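# Ball into high post cup, frame back on rests

## Task

Get the ball into the cup on top of the high post and return the frame to its proper spot resting on its supports. Both must stay put by themselves with no robot holding them, and at the end every gripper must have released and the arms must be moved away.

## Robot and tools

Setup: three identical i2rt Big YAM arms, arm1, arm2 and arm3. Each has six joints, a two-finger gripper and a wrist camera (arm1_cam_wrist, arm2_cam_wrist, arm3_cam_wrist). Two fixed room cameras, cam_high and cam_low, watch the scene. The hand reaches roughly 1.0 m from the joint1 axis at full extension. When joint1 and joint6 are 0 and the hand is level and pointing forward, the wrist camera rides on top of the hand looking toward the fingertips. A loose object may occasionally get a short shove from outside.

Frames: everything is in one scene frame with its origin on the floor and +z up. The hand point is midway between the fingertips; the hand z axis runs along the fingers and the fingers open and close along hand y. The arm feet's true poses are not printed. Camera calibration is given per camera in OpenCV form: model, image_wh, K in pixels, D, and T_world_to_cam (4x4, metres, scene frame to camera frame), plus pos_world. Real cameras can be off by a couple of degrees and millimetres; wrist camera poses are derived from reported joint angles, so joint errors add to them. A result with pictures lists any camera whose numbers changed.

Tool execute_actions: arguments actions and cameras. actions is a list holding one action or none; an empty list only returns state and images. An action is an object keyed by robot name (arm1, arm2, arm3), one entry per arm you want to move; each entry has joints, an object of absolute joint targets by name, not offsets. Names, units and ranges: joint1_rad -2.879 to 2.879 (rotates the arm about its foot, positive counter-clockwise seen from above, 0 means the arm extends the way its foot faces); joint2_rad 0 to 3.141 (shoulder, 0 has the upper arm pointing back roughly level, increasing lifts then swings it forward); joint3_rad 0 to 3.019 (elbow, 0 fully folded, increasing opens); joint4_rad -1.692 to 1.57 (hand pitch, positive tips the fingers up); joint5_rad -1.57 to 1.57 (hand yaw, positive toward the arm's right); joint6_rad -2.094 to 2.094 (hand roll, positive clockwise viewed from behind the hand); gripper_m 0 to 0.093, fingertip gap in metres. Tolerances for counting a joint as arrived: 0.045, 0.14, 0.09, 0.055, 0.03, 0.035 rad for joints 1 to 6 and 0.003 m for the gripper. Example: {"arm1": {"joints": {"gripper_m": 0.05}}, "arm2": {"joints": {"joint1_rad": 0.3}}}. All motions in one action start at once and may finish at different times; each joint has its own speed, so the hand path can bow outward. One action runs at most 15 s. Any unknown key or out-of-range number rejects the whole call and nothing moves. Omitted joints or arms may keep driving toward earlier targets. cameras is a list of camera names (the five above or all); omitted, null or ["all"] gives every camera, [] gives none, and an unknown name rejects the call. The pictures line gives the order of returned images.

Tool wait: seconds from 0 to 10; commands nothing, the scene keeps running, and it returns state and images like an empty action.

Tool zoom_image: camera (one of the five names) and region [x0, y0, x1, y1] in pixels of that camera's latest full image, origin top-left, at most 504 by 504. Gives a more detailed crop.

Tool finished_scene: scene, the integer number of the scene being ended. It cannot be undone; the goal must already hold stably. Its result reports success and gives the next task. If resuming from a summary, first send execute_actions with an empty list to learn the current scene and task.

Reading results: joint_positions gives current angles. joint_status gives how each commanded motion ended: off_target (stopped short, may still be pushing), contact_stop or time_out (target dropped, joint holds where it stopped), not_followed (a built-in collision check blocked that arm's joint targets; a gripper target in the same action still runs; the blocked targets may be retried on later actions). A joint command not followed line, usually with a cause line, marks such a block; calls without an action never show it. After time_out a joint may keep a target near where it sits (within 0.375, 0.375, 0.113, 0.225, 0.075, 0.3 rad for joints 1 to 6) and keep pushing, moving on its own if freed; on_its_own lists such uncommanded behaviour, and held at there is the target, not the position. Send the reported position to relieve a push. Tiny target changes may not move a joint, and a joint carrying a load tends to sag. If a result reports a stop, later motion calls in that same reply are skipped.

Heat: holding loads warms motors, even while you think. MOTOR HOT appears at 85 °C; at 100 °C the arm's motors and gripper go limp until cooled, reported as OVER-TEMPERATURE FAULT, and unfinished keys show limit_stop_at_motor_heat; resend targets afterwards. Some heat carries into the next scene.

Avoid: pushing anything or any arm off the work area or onto the floor; hard presses between arms (ends the run) and hard hits; arms pushing hard against objects, since they do not stop on contact; drops, slips and slams. The collision check ignores fingers, gripper housings and wrist cameras and can react late. The robot holds your last command while you think, and faster robot motion is better.

Each tool is called after ">>>" as name(argument=value, ...) on one line, values as JSON.

## Session

>>> execute_actions(actions=[])

Scene clock: 0.00 s.
arm1.joint_positions: joint1_rad=-0.181 joint2_rad=+0.567 joint3_rad=+1.319 joint4_rad=-1.156 joint5_rad=+0.108 joint6_rad=-0.015 gripper_m=+0.094
arm1.joint_status: not commanded
arm1.hand: x=+1.2133 y=+0.0588 z=+1.4099 quat_wxyz=(+0.093, -0.829, +0.091, +0.544) (m; scene frame)
arm2.joint_positions: joint1_rad=+0.344 joint2_rad=+0.604 joint3_rad=+1.383 joint4_rad=-1.192 joint5_rad=-0.027 joint6_rad=-0.068 gripper_m=+0.094
arm2.joint_status: not commanded
arm2.hand: x=-0.5429 y=+1.0910 z=+1.3650 quat_wxyz=(-0.506, -0.274, -0.791, +0.208) (m; scene frame)
arm3.joint_positions: joint1_rad=+0.326 joint2_rad=+0.469 joint3_rad=+1.443 joint4_rad=-1.436 joint5_rad=-0.158 joint6_rad=-0.171 gripper_m=+0.094
arm3.joint_status: not commanded
arm3.hand: x=-0.7295 y=-1.0995 z=+1.4036 quat_wxyz=(-0.391, +0.630, -0.573, -0.350) (m; scene frame)
pictures: arm1_cam_wrist, arm2_cam_wrist, arm3_cam_wrist, cam_high, cam_low
Images, in order (width x height): arm1_cam_wrist 616x616, arm2_cam_wrist 616x616, arm3_cam_wrist 616x616, cam_high 896x504, cam_low 896x504.

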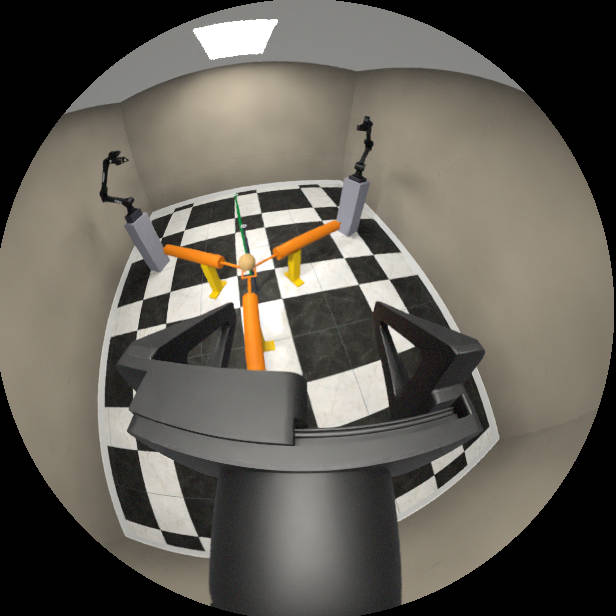

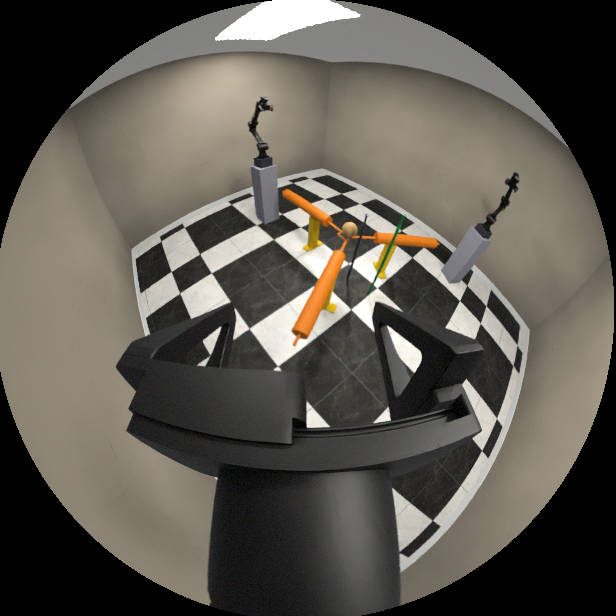

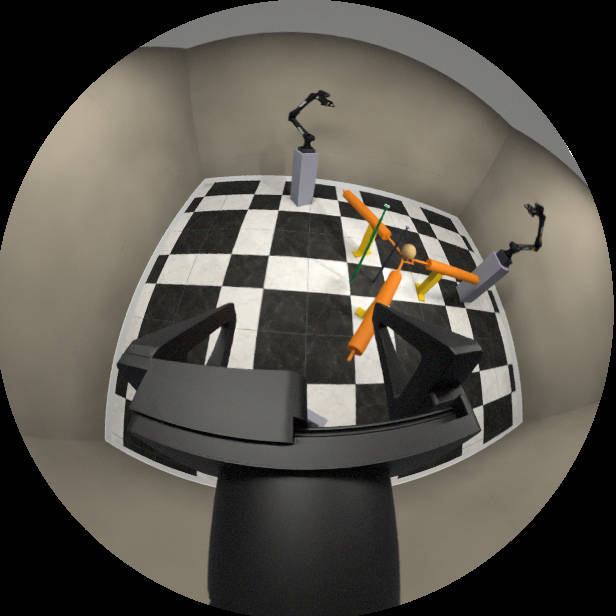

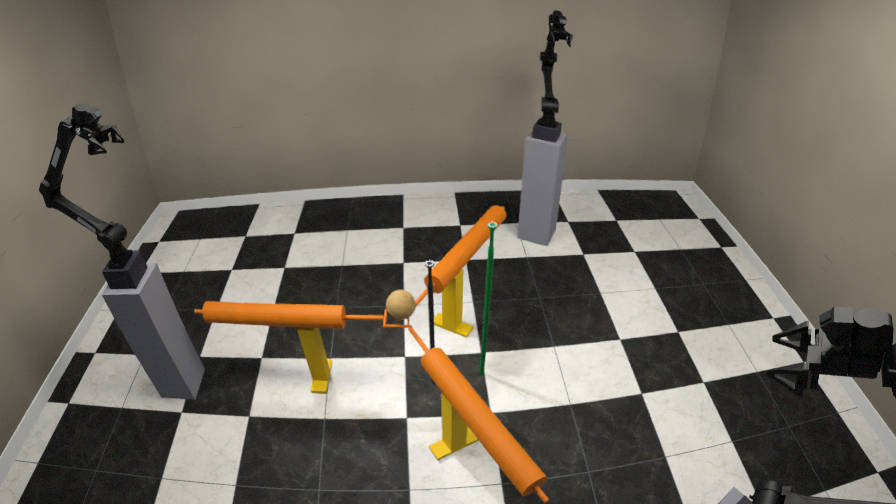

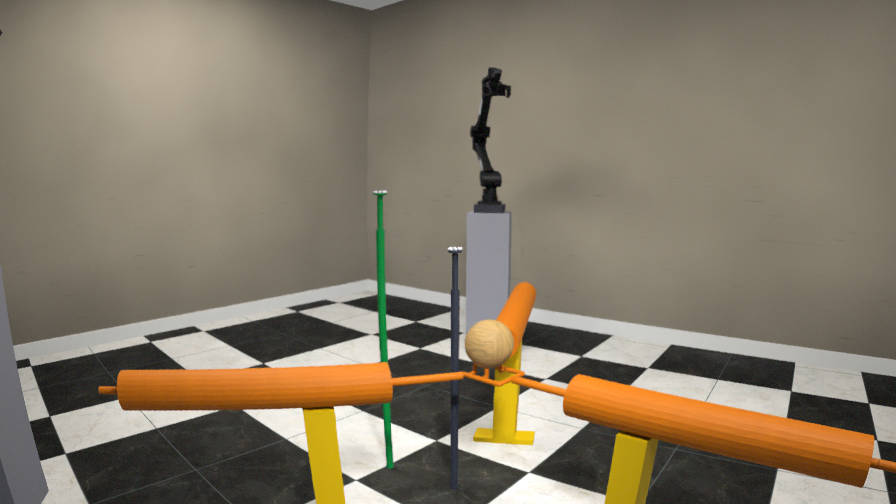

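>>> zoom_image(camera="cam_low", region=[400, 290, 600, 420])

>>> zoom_image(camera="cam_high", region=[330, 200, 530, 380])

>>> zoom_image(camera="cam_low", region=[340, 170, 500, 300])

>>> zoom_image(camera="arm1_cam_wrist", region=[200, 190, 310, 310])

Region (400, 290, 600, 420) of cam_low's 896x504 image, scaled by 2.520, with more detail than that image has; it fills the top 328 rows of this view, and the rest is white.

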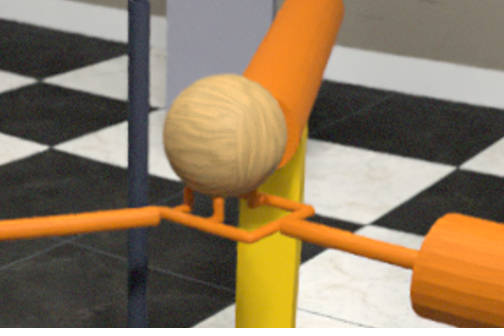

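Region (330, 200, 530, 380) of cam_high's 896x504 image, scaled by 2.520, with more detail than that image has; it fills the top 454 rows of this view, and the rest is white.

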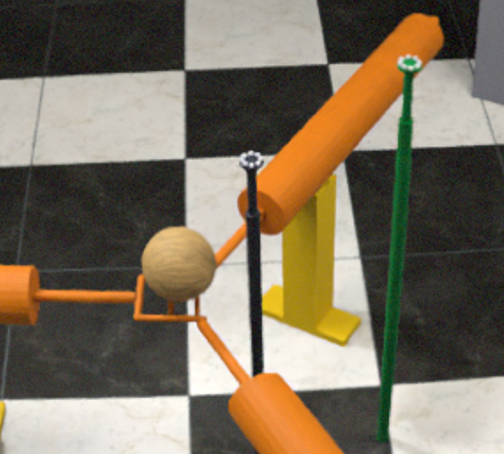

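Region (340, 170, 500, 300) of cam_low's 896x504 image, scaled by 3.150, with more detail than that image has; it fills the top 410 rows of this view, and the rest is white.

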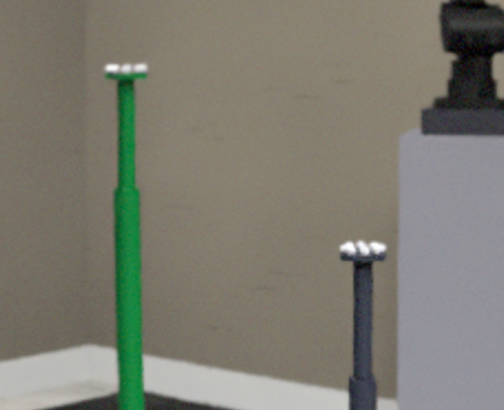

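Region (200, 190, 310, 310) of arm1_cam_wrist's 616x616 image, scaled by 4.200, with more detail than that image has; it fills the left 462 columns of this view, and the rest is white.

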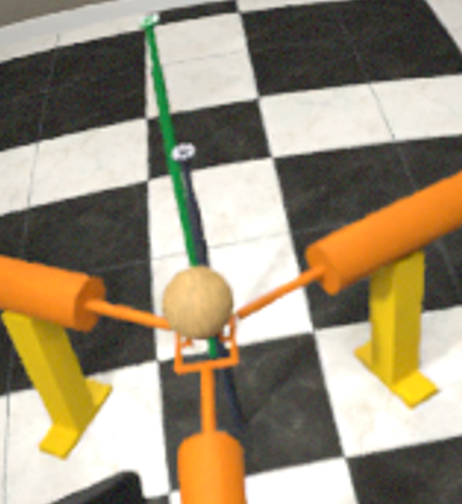

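>>> zoom_image(camera="cam_high", region=[90, 220, 350, 410])

>>> zoom_image(camera="cam_high", region=[400, 340, 620, 504])

>>> zoom_image(camera="cam_low", region=[60, 340, 400, 504])

>>> zoom_image(camera="cam_high", region=[20, 80, 220, 300])

Region (90, 220, 350, 410) of cam_high's 896x504 image, scaled by 1.938, with more detail than that image has; it fills the top 368 rows of this view, and the rest is white.

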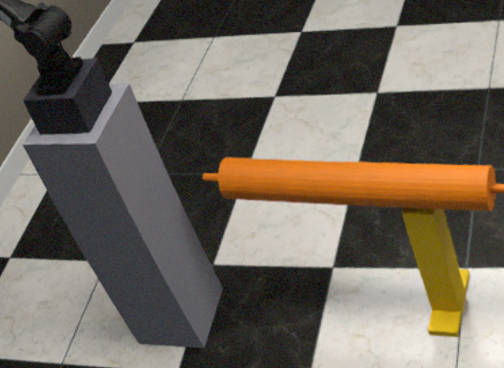

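Region (400, 340, 620, 504) of cam_high's 896x504 image, scaled by 2.291, with more detail than that image has; it fills the top 376 rows of this view, and the rest is white.

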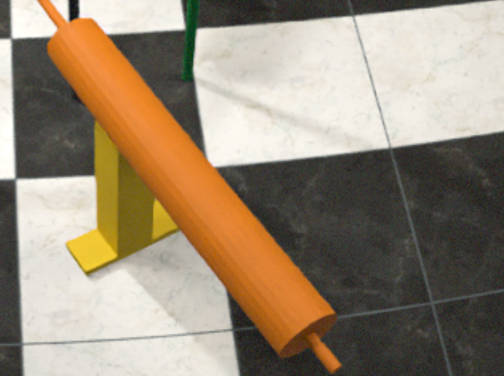

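Region (60, 340, 400, 504) of cam_low's 896x504 image, scaled by 1.482, with more detail than that image has; it fills the top 243 rows of this view, and the rest is white.

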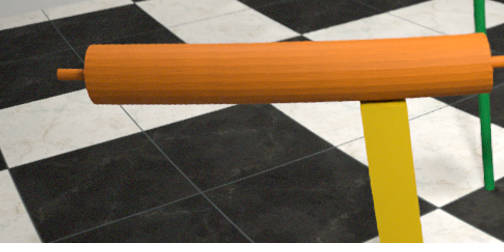

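Region (20, 80, 220, 300) of cam_high's 896x504 image, scaled by 2.291, with more detail than that image has; it fills the left 458 columns of this view, and the rest is white.

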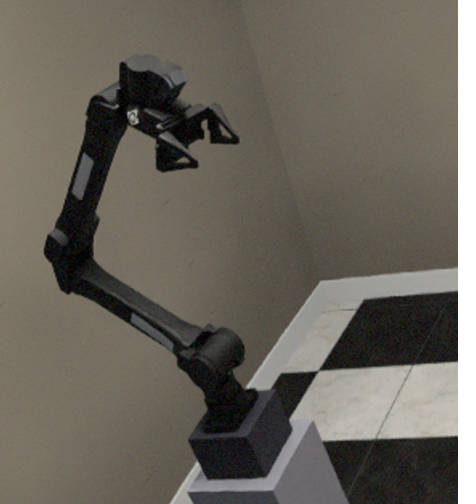

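>>> execute_actions(actions=[{"arm1":{"joints":{"joint1_rad":0.2,"joint2_rad":1.3,"joint3_rad":0.9,"joint4_rad":-1.171,"joint5_rad":0,"joint6_rad":0}},"arm2":{"joints":{"joint1_rad":0.45,"joint2_rad":1.9,"joint3_rad":1.6,"joint4_rad":-1.271,"joint5_rad":0,"joint6_rad":0}},"arm3":{"joints":{"joint1_rad":-0.27,"joint2_rad":1.7,"joint3_rad":1.3,"joint4_rad":-1.171,"joint5_rad":0,"joint6_rad":0}}}])

Scene clock: 5.03 s.
arm1.joint_positions: joint1_rad=+0.200 joint2_rad=+1.281 joint3_rad=+0.895 joint4_rad=-1.167 joint5_rad=+0.002 joint6_rad=-0.011 gripper_m=+0.094
arm1.joint_status: all done
arm1.hand: x=+1.1212 y=-0.0726 z=+0.9772 quat_wxyz=(-0.001, -0.993, -0.115, +0.009) (m; scene frame)
arm2.joint_positions: joint1_rad=+0.444 joint2_rad=+1.892 joint3_rad=+1.585 joint4_rad=-1.255 joint5_rad=-0.002 joint6_rad=-0.012 gripper_m=+0.094
arm2.joint_status: all done
arm2.hand: x=-0.2709 y=+0.9082 z=+0.9007 quat_wxyz=(-0.004, -0.315, -0.949, +0.000) (m; scene frame)
arm3.joint_positions: joint1_rad=-0.274 joint2_rad=+1.701 joint3_rad=+1.297 joint4_rad=-1.175 joint5_rad=-0.001 joint6_rad=-0.015 gripper_m=+0.094
arm3.joint_status: all done
arm3.hand: x=-0.3828 y=-0.9081 z=+0.9363 quat_wxyz=(+0.002, +0.392, -0.920, +0.008) (m; scene frame)
pictures: arm1_cam_wrist, arm2_cam_wrist, arm3_cam_wrist, cam_high, cam_low
camera_calibration (this result's frames):
arm1_cam_wrist: T_world_to_cam=[[-0.209033, 0.977908, -0.000912891, 0.313035], [0.802358, 0.172041, 0.571509, -1.44245], [0.559041, 0.118732, -0.820595, 0.306063], [0, 0, 0, 1]] pos_world=[1.05169, -0.0942977, 1.07581]
arm2_cam_wrist: T_world_to_cam=[[-0.604275, -0.796754, -0.00579218, 0.562577], [-0.649236, 0.488154, 0.583265, -1.14546], [-0.461892, 0.356213, -0.812261, 0.404222], [0, 0, 0, 1]] pos_world=[-0.217016, 0.863407, 0.999699]
arm3_cam_wrist: T_world_to_cam=[[0.721929, -0.691868, 0.0117061, -0.368424], [-0.569345, -0.584297, 0.57831, -1.28238], [-0.393275, -0.424164, -0.815733, 0.35069], [0, 0, 0, 1]] pos_world=[-0.326223, -0.855441, 1.032]
Images, in order (width x height): arm1_cam_wrist 616x616, arm2_cam_wrist 616x616, arm3_cam_wrist 616x616, cam_high 896x504, cam_low 896x504.

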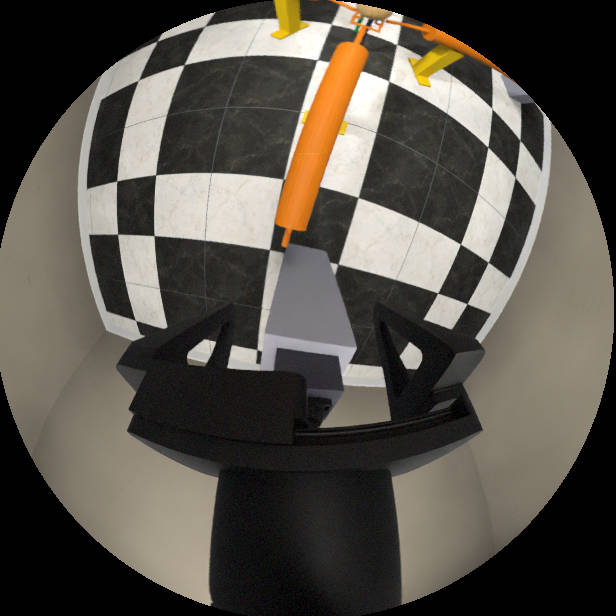

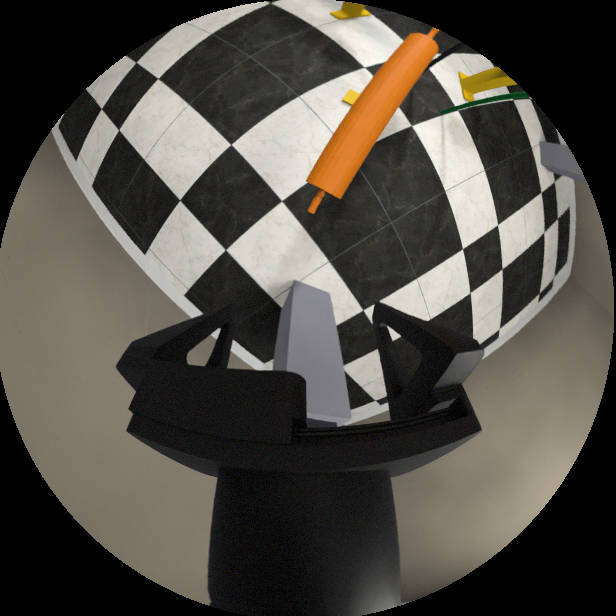

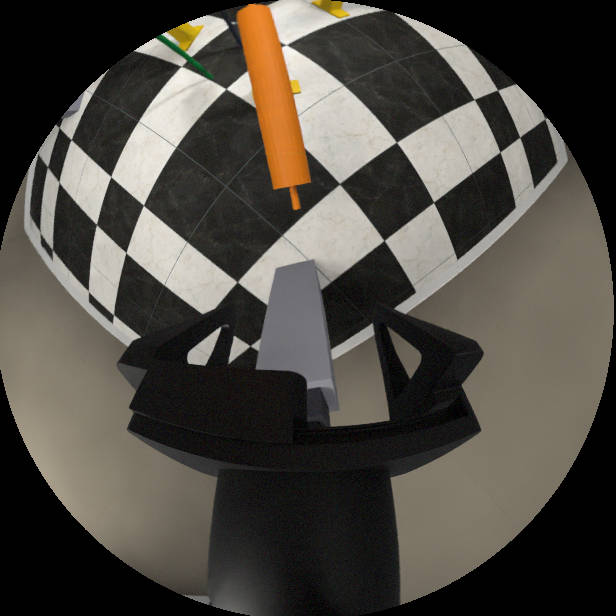

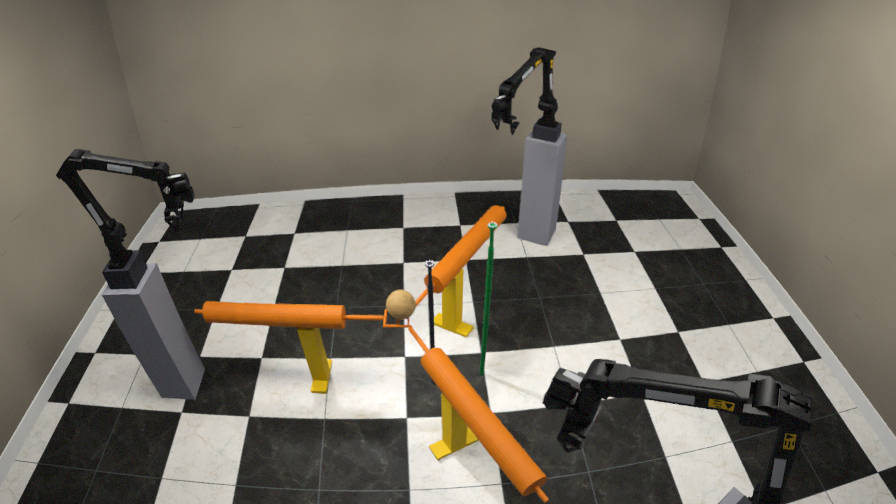

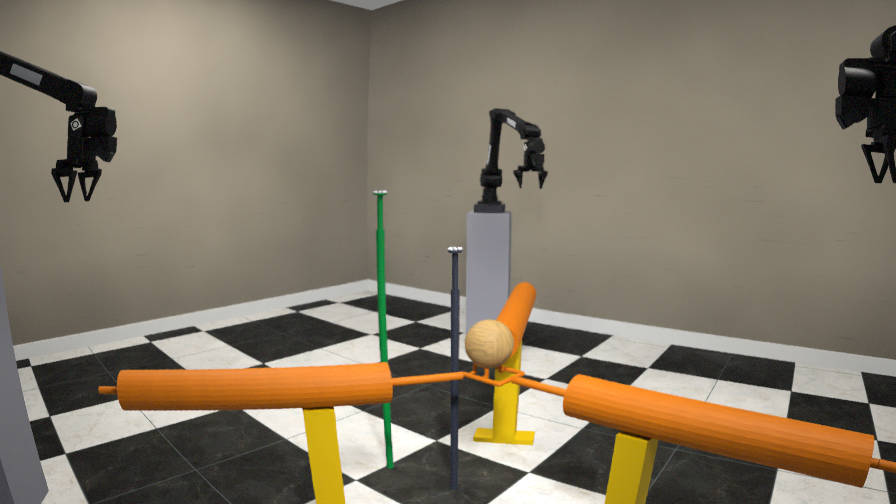

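>>> zoom_image(camera="arm1_cam_wrist", region=[250, 180, 350, 280])

>>> zoom_image(camera="arm2_cam_wrist", region=[280, 150, 380, 250])

>>> zoom_image(camera="arm3_cam_wrist", region=[250, 150, 350, 250])

Region (250, 180, 350, 280) of arm1_cam_wrist's 616x616 image, scaled by 5.040, with more detail than that image has.

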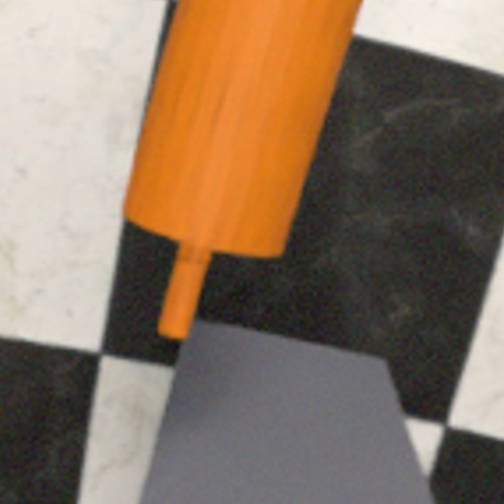

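Region (280, 150, 380, 250) of arm2_cam_wrist's 616x616 image, scaled by 5.040, with more detail than that image has.

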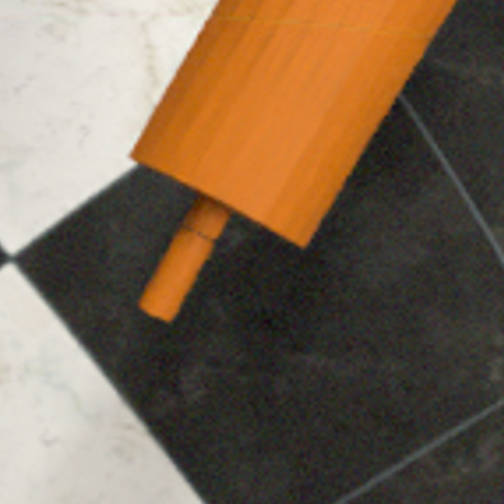

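Region (250, 150, 350, 250) of arm3_cam_wrist's 616x616 image, scaled by 5.040, with more detail than that image has.

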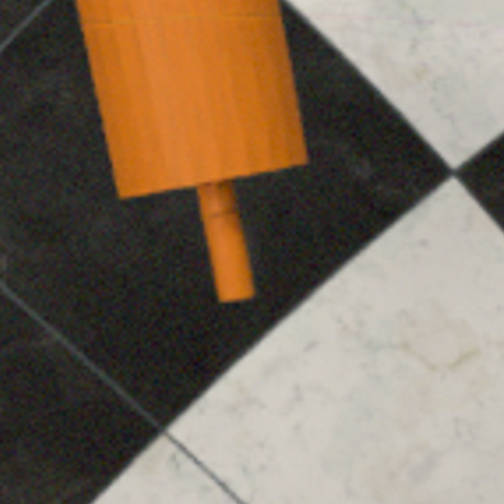

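>>> execute_actions(actions=[{"arm1":{"joints":{"joint1_rad":0.414,"joint2_rad":1.95,"joint3_rad":0.85,"joint4_rad":0.1,"joint5_rad":0,"joint6_rad":0.496}},"arm2":{"joints":{"joint1_rad":0.404,"joint2_rad":2.42,"joint3_rad":1.517,"joint4_rad":-0.668,"joint5_rad":0,"joint6_rad":0.417}},"arm3":{"joints":{"joint1_rad":-0.25,"joint2_rad":2.411,"joint3_rad":1.287,"joint4_rad":-0.447,"joint5_rad":0,"joint6_rad":-0.17}}}], cameras=[])

>>> execute_actions(actions=[{"arm1":{"joints":{"joint2_rad":2.393,"joint3_rad":0.572,"joint4_rad":0.25}}}])

Scene clock: 9.83 s.
arm1.joint_positions: joint1_rad=+0.423 joint2_rad=+1.940 joint3_rad=+0.855 joint4_rad=+0.089 joint5_rad=+0.001 joint6_rad=+0.484 gripper_m=+0.094
arm1.joint_status: all done
arm1.hand: x=+0.9675 y=-0.2282 z=+0.7693 quat_wxyz=(-0.127, -0.959, +0.020, +0.254) (m; scene frame)
arm2.joint_positions: joint1_rad=+0.405 joint2_rad=+2.437 joint3_rad=+1.498 joint4_rad=-0.684 joint5_rad=-0.002 joint6_rad=+0.405 gripper_m=+0.094
arm2.joint_status: all done
arm2.hand: x=-0.2885 y=+0.8939 z=+0.5638 quat_wxyz=(+0.026, -0.521, -0.853, -0.004) (m; scene frame)
arm3.joint_positions: joint1_rad=-0.255 joint2_rad=+2.411 joint3_rad=+1.276 joint4_rad=-0.457 joint5_rad=-0.001 joint6_rad=-0.155 gripper_m=+0.094
arm3.joint_status: all done
arm3.hand: x=-0.3744 y=-0.8926 z=+0.5753 quat_wxyz=(+0.009, +0.464, -0.886, +0.010) (m; scene frame)
pictures: none
No camera images: the call's "cameras" was empty. Leave "cameras" out to get every camera's image.

Scene clock: 11.03 s.
arm1.joint_positions: joint1_rad=+0.423 joint2_rad=+2.398 joint3_rad=+0.564 joint4_rad=+0.243 joint5_rad=+0.001 joint6_rad=+0.485 gripper_m=+0.094
arm1.joint_status: all done
arm1.hand: x=+1.2312 y=-0.1035 z=+0.5764 quat_wxyz=(+0.004, -1.000, +0.021, -0.009) (m; scene frame)
arm2.joint_positions: joint1_rad=+0.405 joint2_rad=+2.437 joint3_rad=+1.498 joint4_rad=-0.684 joint5_rad=-0.002 joint6_rad=+0.405 gripper_m=+0.094
arm2.joint_status: not commanded
arm2.hand: x=-0.2885 y=+0.8939 z=+0.5638 quat_wxyz=(+0.026, -0.521, -0.853, -0.004) (m; scene frame)
arm3.joint_positions: joint1_rad=-0.255 joint2_rad=+2.411 joint3_rad=+1.276 joint4_rad=-0.457 joint5_rad=-0.001 joint6_rad=-0.155 gripper_m=+0.094
arm3.joint_status: not commanded
arm3.hand: x=-0.3744 y=-0.8926 z=+0.5753 quat_wxyz=(+0.009, +0.464, -0.886, +0.010) (m; scene frame)
pictures: arm1_cam_wrist, arm2_cam_wrist, arm3_cam_wrist, cam_high, cam_low
camera_calibration (this result's frames):
arm1_cam_wrist: T_world_to_cam=[[0.0627813, 0.997992, 0.00842149, 0.0279123], [0.797821, -0.0552551, 0.600357, -1.33088], [0.599616, -0.0309723, -0.799688, -0.158097], [0, 0, 0, 1]] pos_world=[1.15485, -0.106291, 0.672341]
arm2_cam_wrist: T_world_to_cam=[[-0.892971, -0.449831, 0.015959, 0.132891], [-0.341089, 0.69939, 0.628102, -1.07867], [-0.293701, 0.555433, -0.777968, -0.0213814], [0, 0, 0, 1]] pos_world=[-0.255536, 0.826067, 0.658761]
arm3_cam_wrist: T_world_to_cam=[[0.82284, -0.568216, 0.00806568, -0.209257], [-0.462593, -0.661507, 0.590268, -1.09559], [-0.330064, -0.489427, -0.807167, 0.0265619], [0, 0, 0, 1]] pos_world=[-0.325858, -0.830641, 0.669817]
Images, in order (width x height): arm1_cam_wrist 616x616, arm2_cam_wrist 616x616, arm3_cam_wrist 616x616, cam_high 896x504, cam_low 896x504.

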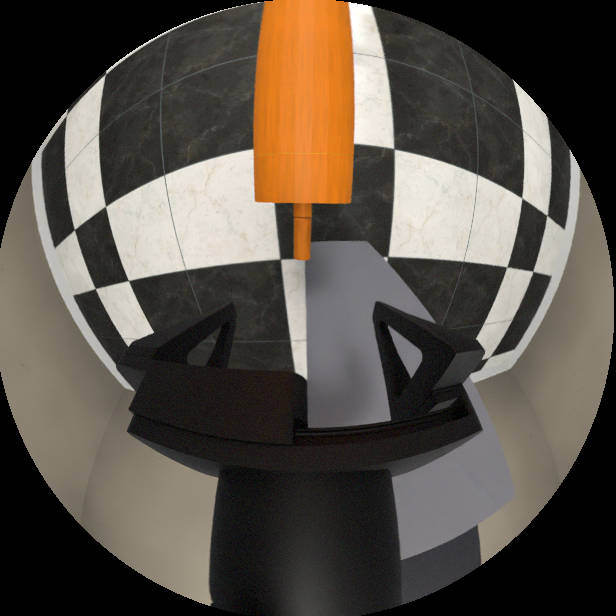

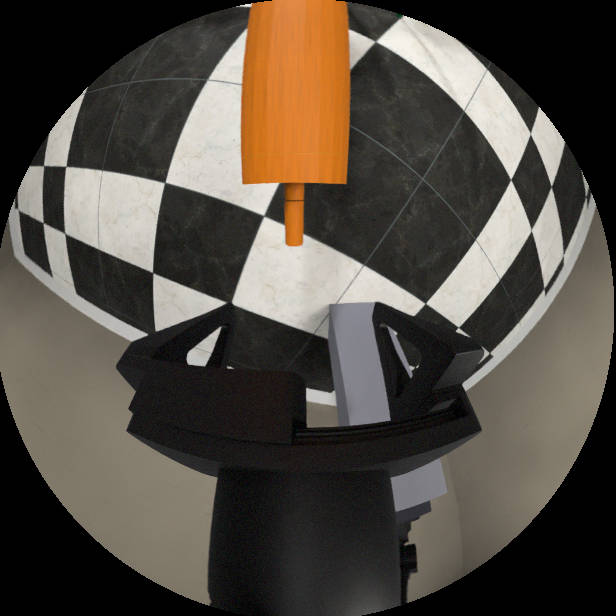

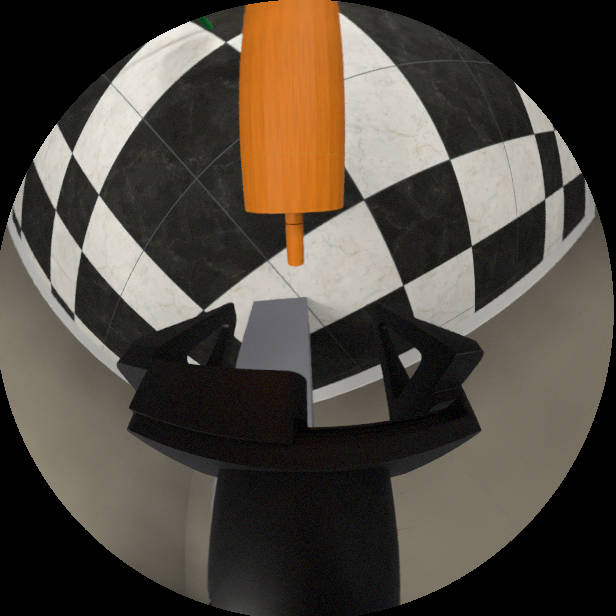

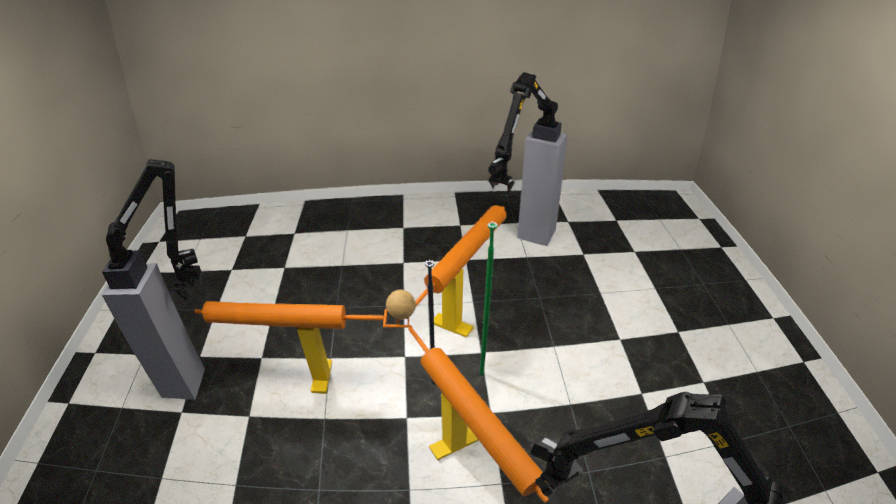

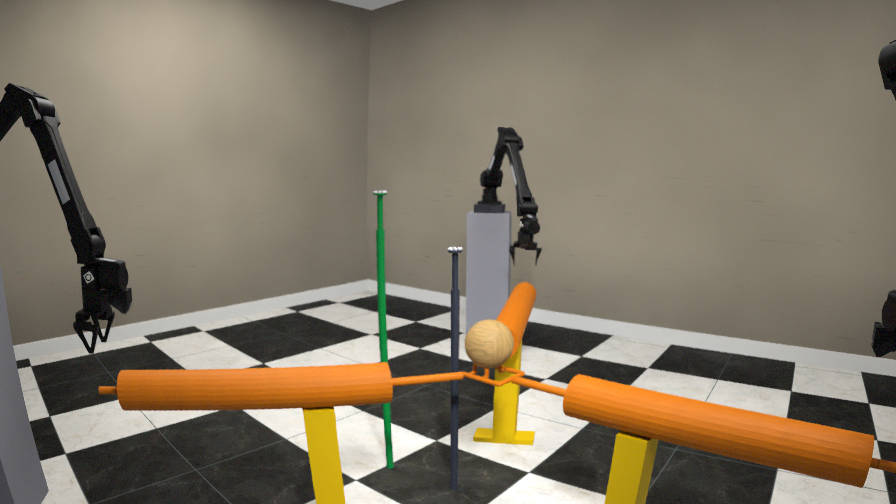

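>>> execute_actions(actions=[{"arm1":{"joints":{"joint1_rad":0.400,"joint2_rad":2.612,"joint3_rad":0.713,"joint4_rad":0.347,"joint6_rad":0.496,"gripper_m":0.06}},"arm2":{"joints":{"joint1_rad":0.398,"joint2_rad":2.56,"joint3_rad":1.626,"joint4_rad":-0.592,"joint6_rad":0.425,"gripper_m":0.06}},"arm3":{"joints":{"joint1_rad":-0.225,"joint2_rad":2.572,"joint3_rad":1.39,"joint4_rad":-0.365,"joint6_rad":-0.15,"gripper_m":0.06}}}], cameras=["arm1_cam_wrist","arm2_cam_wrist","arm3_cam_wrist"])

Scene clock: 14.70 s.
arm1.joint_positions: joint1_rad=+0.408 joint2_rad=+2.603 joint3_rad=+0.717 joint4_rad=+0.346 joint5_rad=+0.001 joint6_rad=+0.485 gripper_m=+0.060
arm1.joint_status: all done
arm1.hand: x=+1.2029 y=-0.1125 z=+0.5118 quat_wxyz=(-0.007, -0.999, +0.029, +0.014) (m; scene frame)
arm2.joint_positions: joint1_rad=+0.405 joint2_rad=+2.542 joint3_rad=+1.606 joint4_rad=-0.602 joint5_rad=-0.002 joint6_rad=+0.413 gripper_m=+0.060
arm2.joint_status: all done
arm2.hand: x=-0.2576 y=+0.8683 z=+0.5284 quat_wxyz=(-0.016, -0.525, -0.851, +0.002) (m; scene frame)
arm3.joint_positions: joint1_rad=-0.227 joint2_rad=+2.570 joint3_rad=+1.386 joint4_rad=-0.368 joint5_rad=-0.001 joint6_rad=-0.155 gripper_m=+0.060
arm3.joint_status: all done
arm3.hand: x=-0.3707 y=-0.8686 z=+0.5133 quat_wxyz=(-0.010, +0.477, -0.879, +0.003) (m; scene frame)
pictures: arm1_cam_wrist, arm2_cam_wrist, arm3_cam_wrist
camera_calibration (this result's frames):
arm1_cam_wrist: T_world_to_cam=[[0.0778796, 0.99682, -0.0168818, 0.0338114], [0.824541, -0.0548827, 0.563134, -1.28304], [0.560417, -0.0577764, -0.826193, -0.135403], [0, 0, 0, 1]] pos_world=[1.13116, -0.111943, 0.611223]
arm2_cam_wrist: T_world_to_cam=[[-0.896632, -0.4424, -0.0182396, 0.160223], [-0.374011, 0.73469, 0.565991, -1.03425], [-0.236994, 0.514308, -0.82421, 0.0491374], [0, 0, 0, 1]] pos_world=[-0.231515, 0.805465, 0.628799]
arm3_cam_wrist: T_world_to_cam=[[0.838341, -0.544964, 0.0141088, -0.17539], [-0.458699, -0.691178, 0.558451, -1.04933], [-0.294584, -0.474644, -0.829418, 0.0268799], [0, 0, 0, 1]] pos_world=[-0.32637, -0.808094, 0.610766]
Images, in order (width x height): arm1_cam_wrist 616x616, arm2_cam_wrist 616x616, arm3_cam_wrist 616x616.

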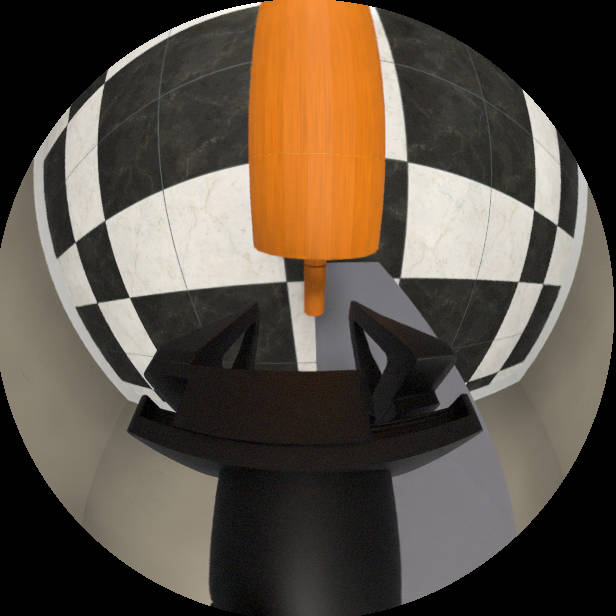

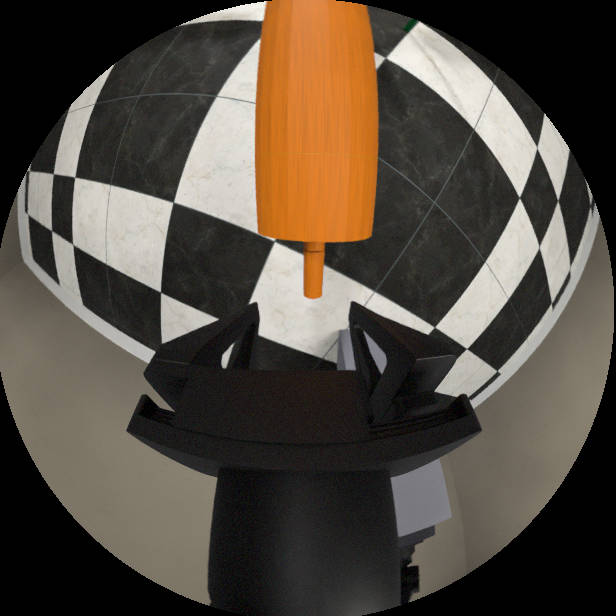

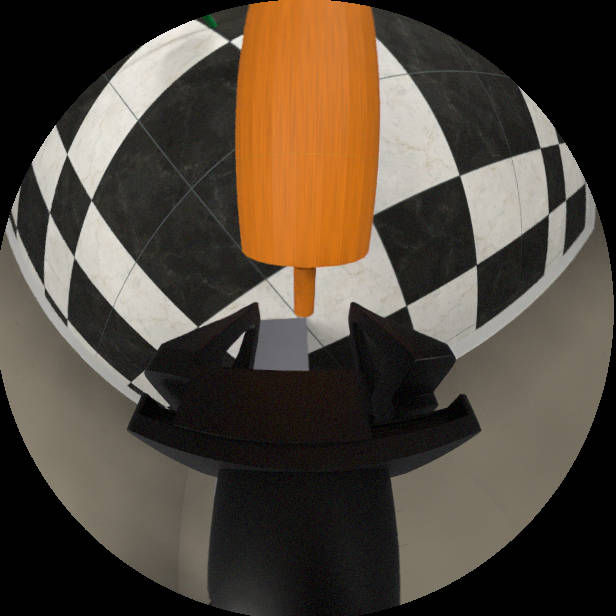

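>>> execute_actions(actions=[{"arm1":{"joints":{"joint1_rad":0.398,"joint2_rad":2.815,"joint3_rad":0.843,"joint4_rad":0.392}},"arm2":{"joints":{"joint1_rad":0.392,"joint2_rad":2.73,"joint3_rad":1.716,"joint4_rad":-0.543}},"arm3":{"joints":{"joint2_rad":2.728,"joint3_rad":1.485,"joint4_rad":-0.322}}}])

Scene clock: 16.43 s.
arm1.joint_positions: joint1_rad=+0.406 joint2_rad=+2.808 joint3_rad=+0.839 joint4_rad=+0.387 joint5_rad=-0.002 joint6_rad=+0.490 gripper_m=+0.060
arm1.joint_status: all done
arm1.hand: x=+1.2210 y=-0.1045 z=+0.4467 quat_wxyz=(+0.000, -0.999, +0.032, -0.005) (m; scene frame)
arm2.joint_positions: joint1_rad=+0.402 joint2_rad=+2.732 joint3_rad=+1.703 joint4_rad=-0.551 joint5_rad=-0.002 joint6_rad=+0.413 gripper_m=+0.060
arm2.joint_status: all done
arm2.hand: x=-0.2714 y=+0.8773 z=+0.4397 quat_wxyz=(+0.005, -0.526, -0.850, -0.001) (m; scene frame)
arm3.joint_positions: joint1_rad=-0.227 joint2_rad=+2.730 joint3_rad=+1.471 joint4_rad=-0.330 joint5_rad=-0.002 joint6_rad=-0.158 gripper_m=+0.060
arm3.joint_status: all done
arm3.hand: x=-0.3817 y=-0.8820 z=+0.4449 quat_wxyz=(+0.008, +0.478, -0.878, +0.009) (m; scene frame)
pictures: arm1_cam_wrist, arm2_cam_wrist, arm3_cam_wrist, cam_high, cam_low
camera_calibration (this result's frames):
arm1_cam_wrist: T_world_to_cam=[[0.0841837, 0.99645, 0.000625723, 0.00778464], [0.801515, -0.068088, 0.594086, -1.24796], [0.592019, -0.0495108, -0.804402, -0.246343], [0, 0, 0, 1]] pos_world=[1.14544, -0.104925, 0.543232]
arm2_cam_wrist: T_world_to_cam=[[-0.898296, -0.43939, -0.00109589, 0.139619], [-0.353008, 0.720205, 0.597235, -0.991153], [-0.26163, 0.536881, -0.802065, -0.068127], [0, 0, 0, 1]] pos_world=[-0.24229, 0.811757, 0.537463]
arm3_cam_wrist: T_world_to_cam=[[0.839793, -0.542859, 0.00711199, -0.166923], [-0.442378, -0.676639, 0.588611, -1.01983], [-0.314721, -0.497457, -0.808385, -0.0765577], [0, 0, 0, 1]] pos_world=[-0.335065, -0.818759, 0.539584]
Images, in order (width x height): arm1_cam_wrist 616x616, arm2_cam_wrist 616x616, arm3_cam_wrist 616x616, cam_high 896x504, cam_low 896x504.

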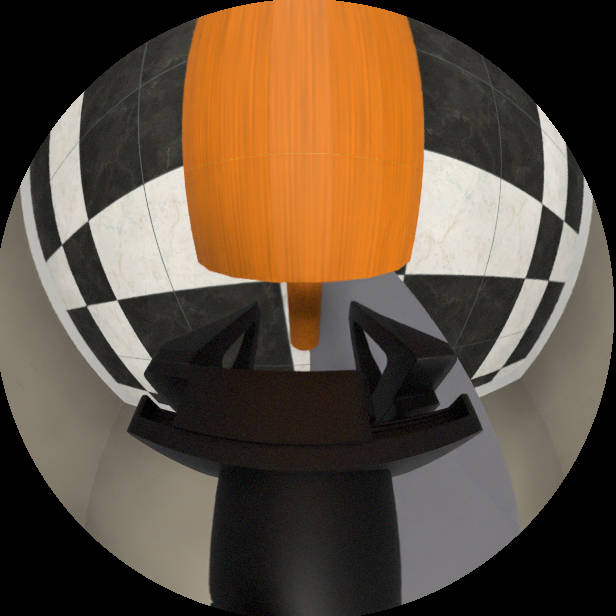

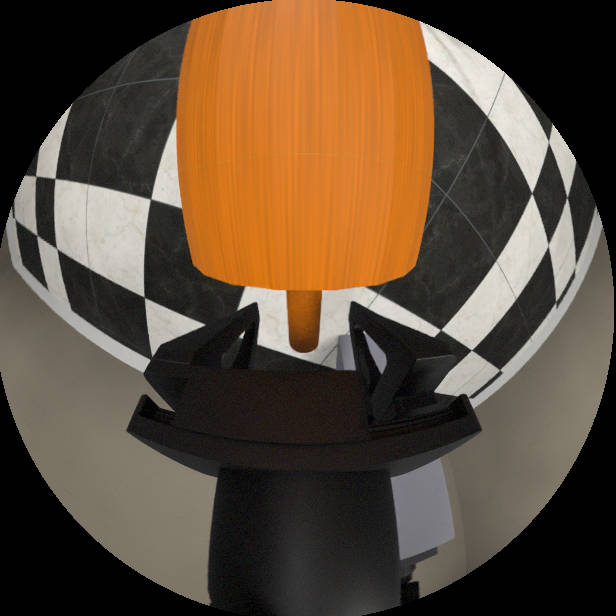

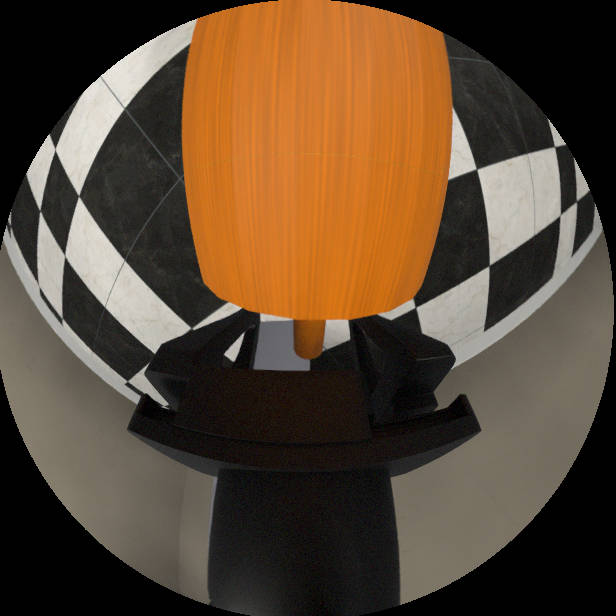

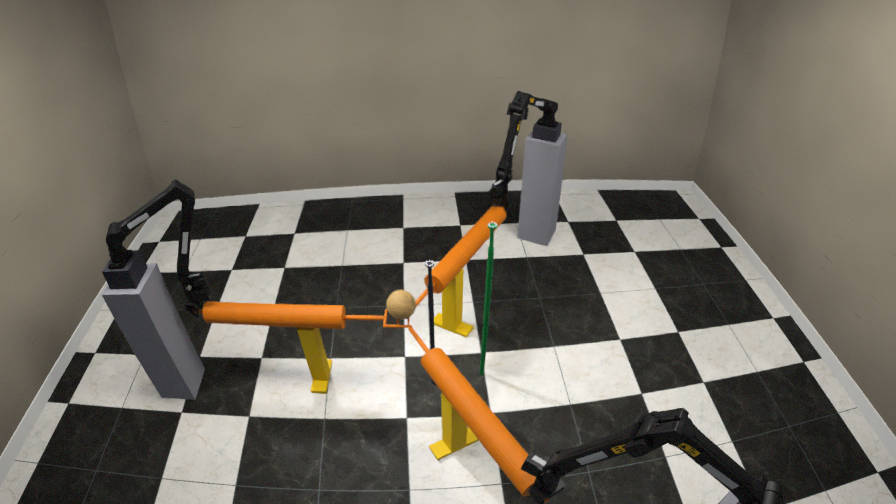

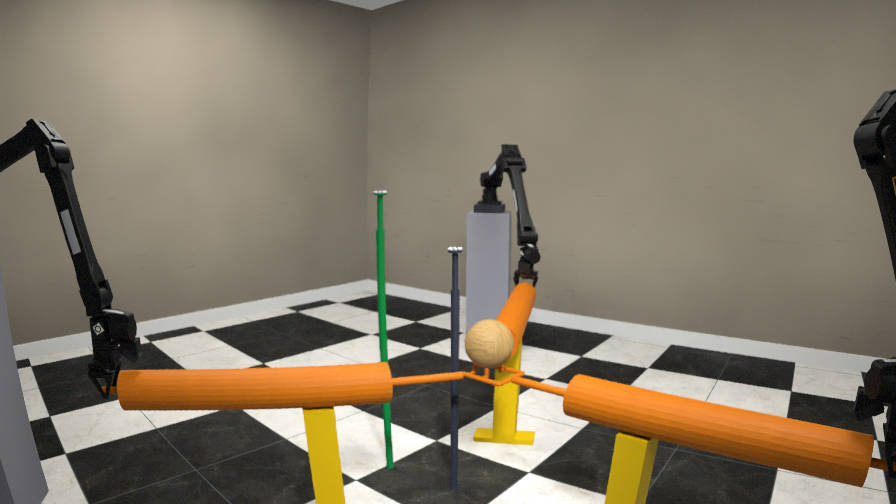

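>>> zoom_image(camera="cam_low", region=[60, 300, 200, 420])

>>> zoom_image(camera="cam_high", region=[150, 250, 250, 340])

Region (60, 300, 200, 420) of cam_low's 896x504 image, scaled by 3.600, with more detail than that image has; it fills the top 432 rows of this view, and the rest is white.

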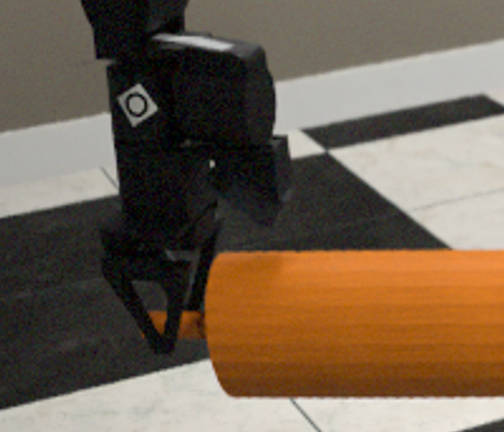

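Region (150, 250, 250, 340) of cam_high's 896x504 image, scaled by 5.040, with more detail than that image has; it fills the top 454 rows of this view, and the rest is white.

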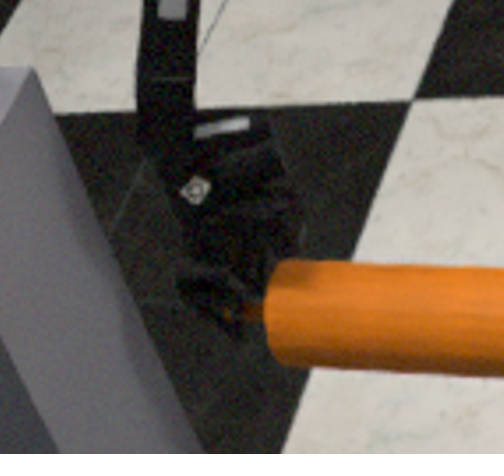

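>>> execute_actions(actions=[{"arm1":{"joints":{"joint2_rad":2.84,"joint3_rad":0.87,"joint4_rad":0.402,"gripper_m":0.04}},"arm2":{"joints":{"gripper_m":0.03}},"arm3":{"joints":{"joint1_rad":-0.237,"gripper_m":0.032}}}], cameras=["arm1_cam_wrist","arm3_cam_wrist"])

Scene clock: 17.53 s.
arm1.joint_positions: joint1_rad=+0.406 joint2_rad=+2.810 joint3_rad=+0.863 joint4_rad=+0.395 joint5_rad=-0.002 joint6_rad=+0.490 gripper_m=+0.040
arm1.joint_status: all done
arm1.hand: x=+1.2074 y=-0.1106 z=+0.4428 quat_wxyz=(-0.006, -0.999, +0.032, +0.008) (m; scene frame)
arm2.joint_positions: joint1_rad=+0.402 joint2_rad=+2.732 joint3_rad=+1.703 joint4_rad=-0.551 joint5_rad=-0.002 joint6_rad=+0.413 gripper_m=+0.030
arm2.joint_status: all done
arm2.hand: x=-0.2714 y=+0.8773 z=+0.4397 quat_wxyz=(+0.005, -0.526, -0.850, -0.001) (m; scene frame)
arm3.joint_positions: joint1_rad=-0.229 joint2_rad=+2.730 joint3_rad=+1.471 joint4_rad=-0.330 joint5_rad=-0.002 joint6_rad=-0.158 gripper_m=+0.032
arm3.joint_status: all done
arm3.hand: x=-0.3808 y=-0.8828 z=+0.4449 quat_wxyz=(+0.008, +0.477, -0.879, +0.009) (m; scene frame)
pictures: arm1_cam_wrist, arm3_cam_wrist
camera_calibration (this result's frames):
arm1_cam_wrist: T_world_to_cam=[[0.0840532, 0.996367, -0.0137141, 0.0215737], [0.817126, -0.0610427, 0.573217, -1.244], [0.570298, -0.0593869, -0.819289, -0.210025], [0, 0, 0, 1]] pos_world=[1.13447, -0.109905, 0.541307]
arm3_cam_wrist: T_world_to_cam=[[0.838549, -0.54478, 0.00712212, -0.170246], [-0.443939, -0.675636, 0.588587, -1.01969], [-0.315838, -0.49672, -0.808403, -0.0764281], [0, 0, 0, 1]] pos_world=[-0.334058, -0.819646, 0.539602]
Images, in order (width x height): arm1_cam_wrist 616x616, arm3_cam_wrist 616x616.

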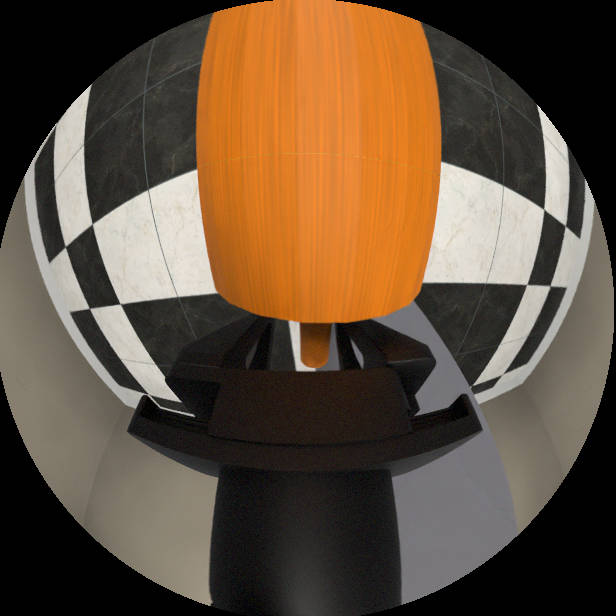

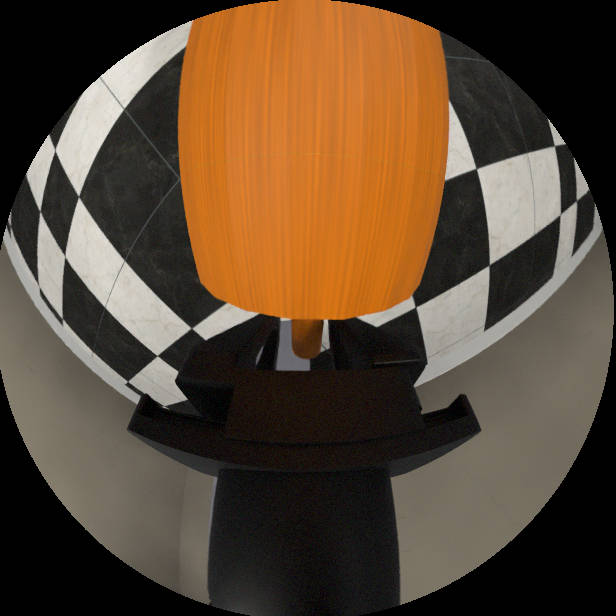

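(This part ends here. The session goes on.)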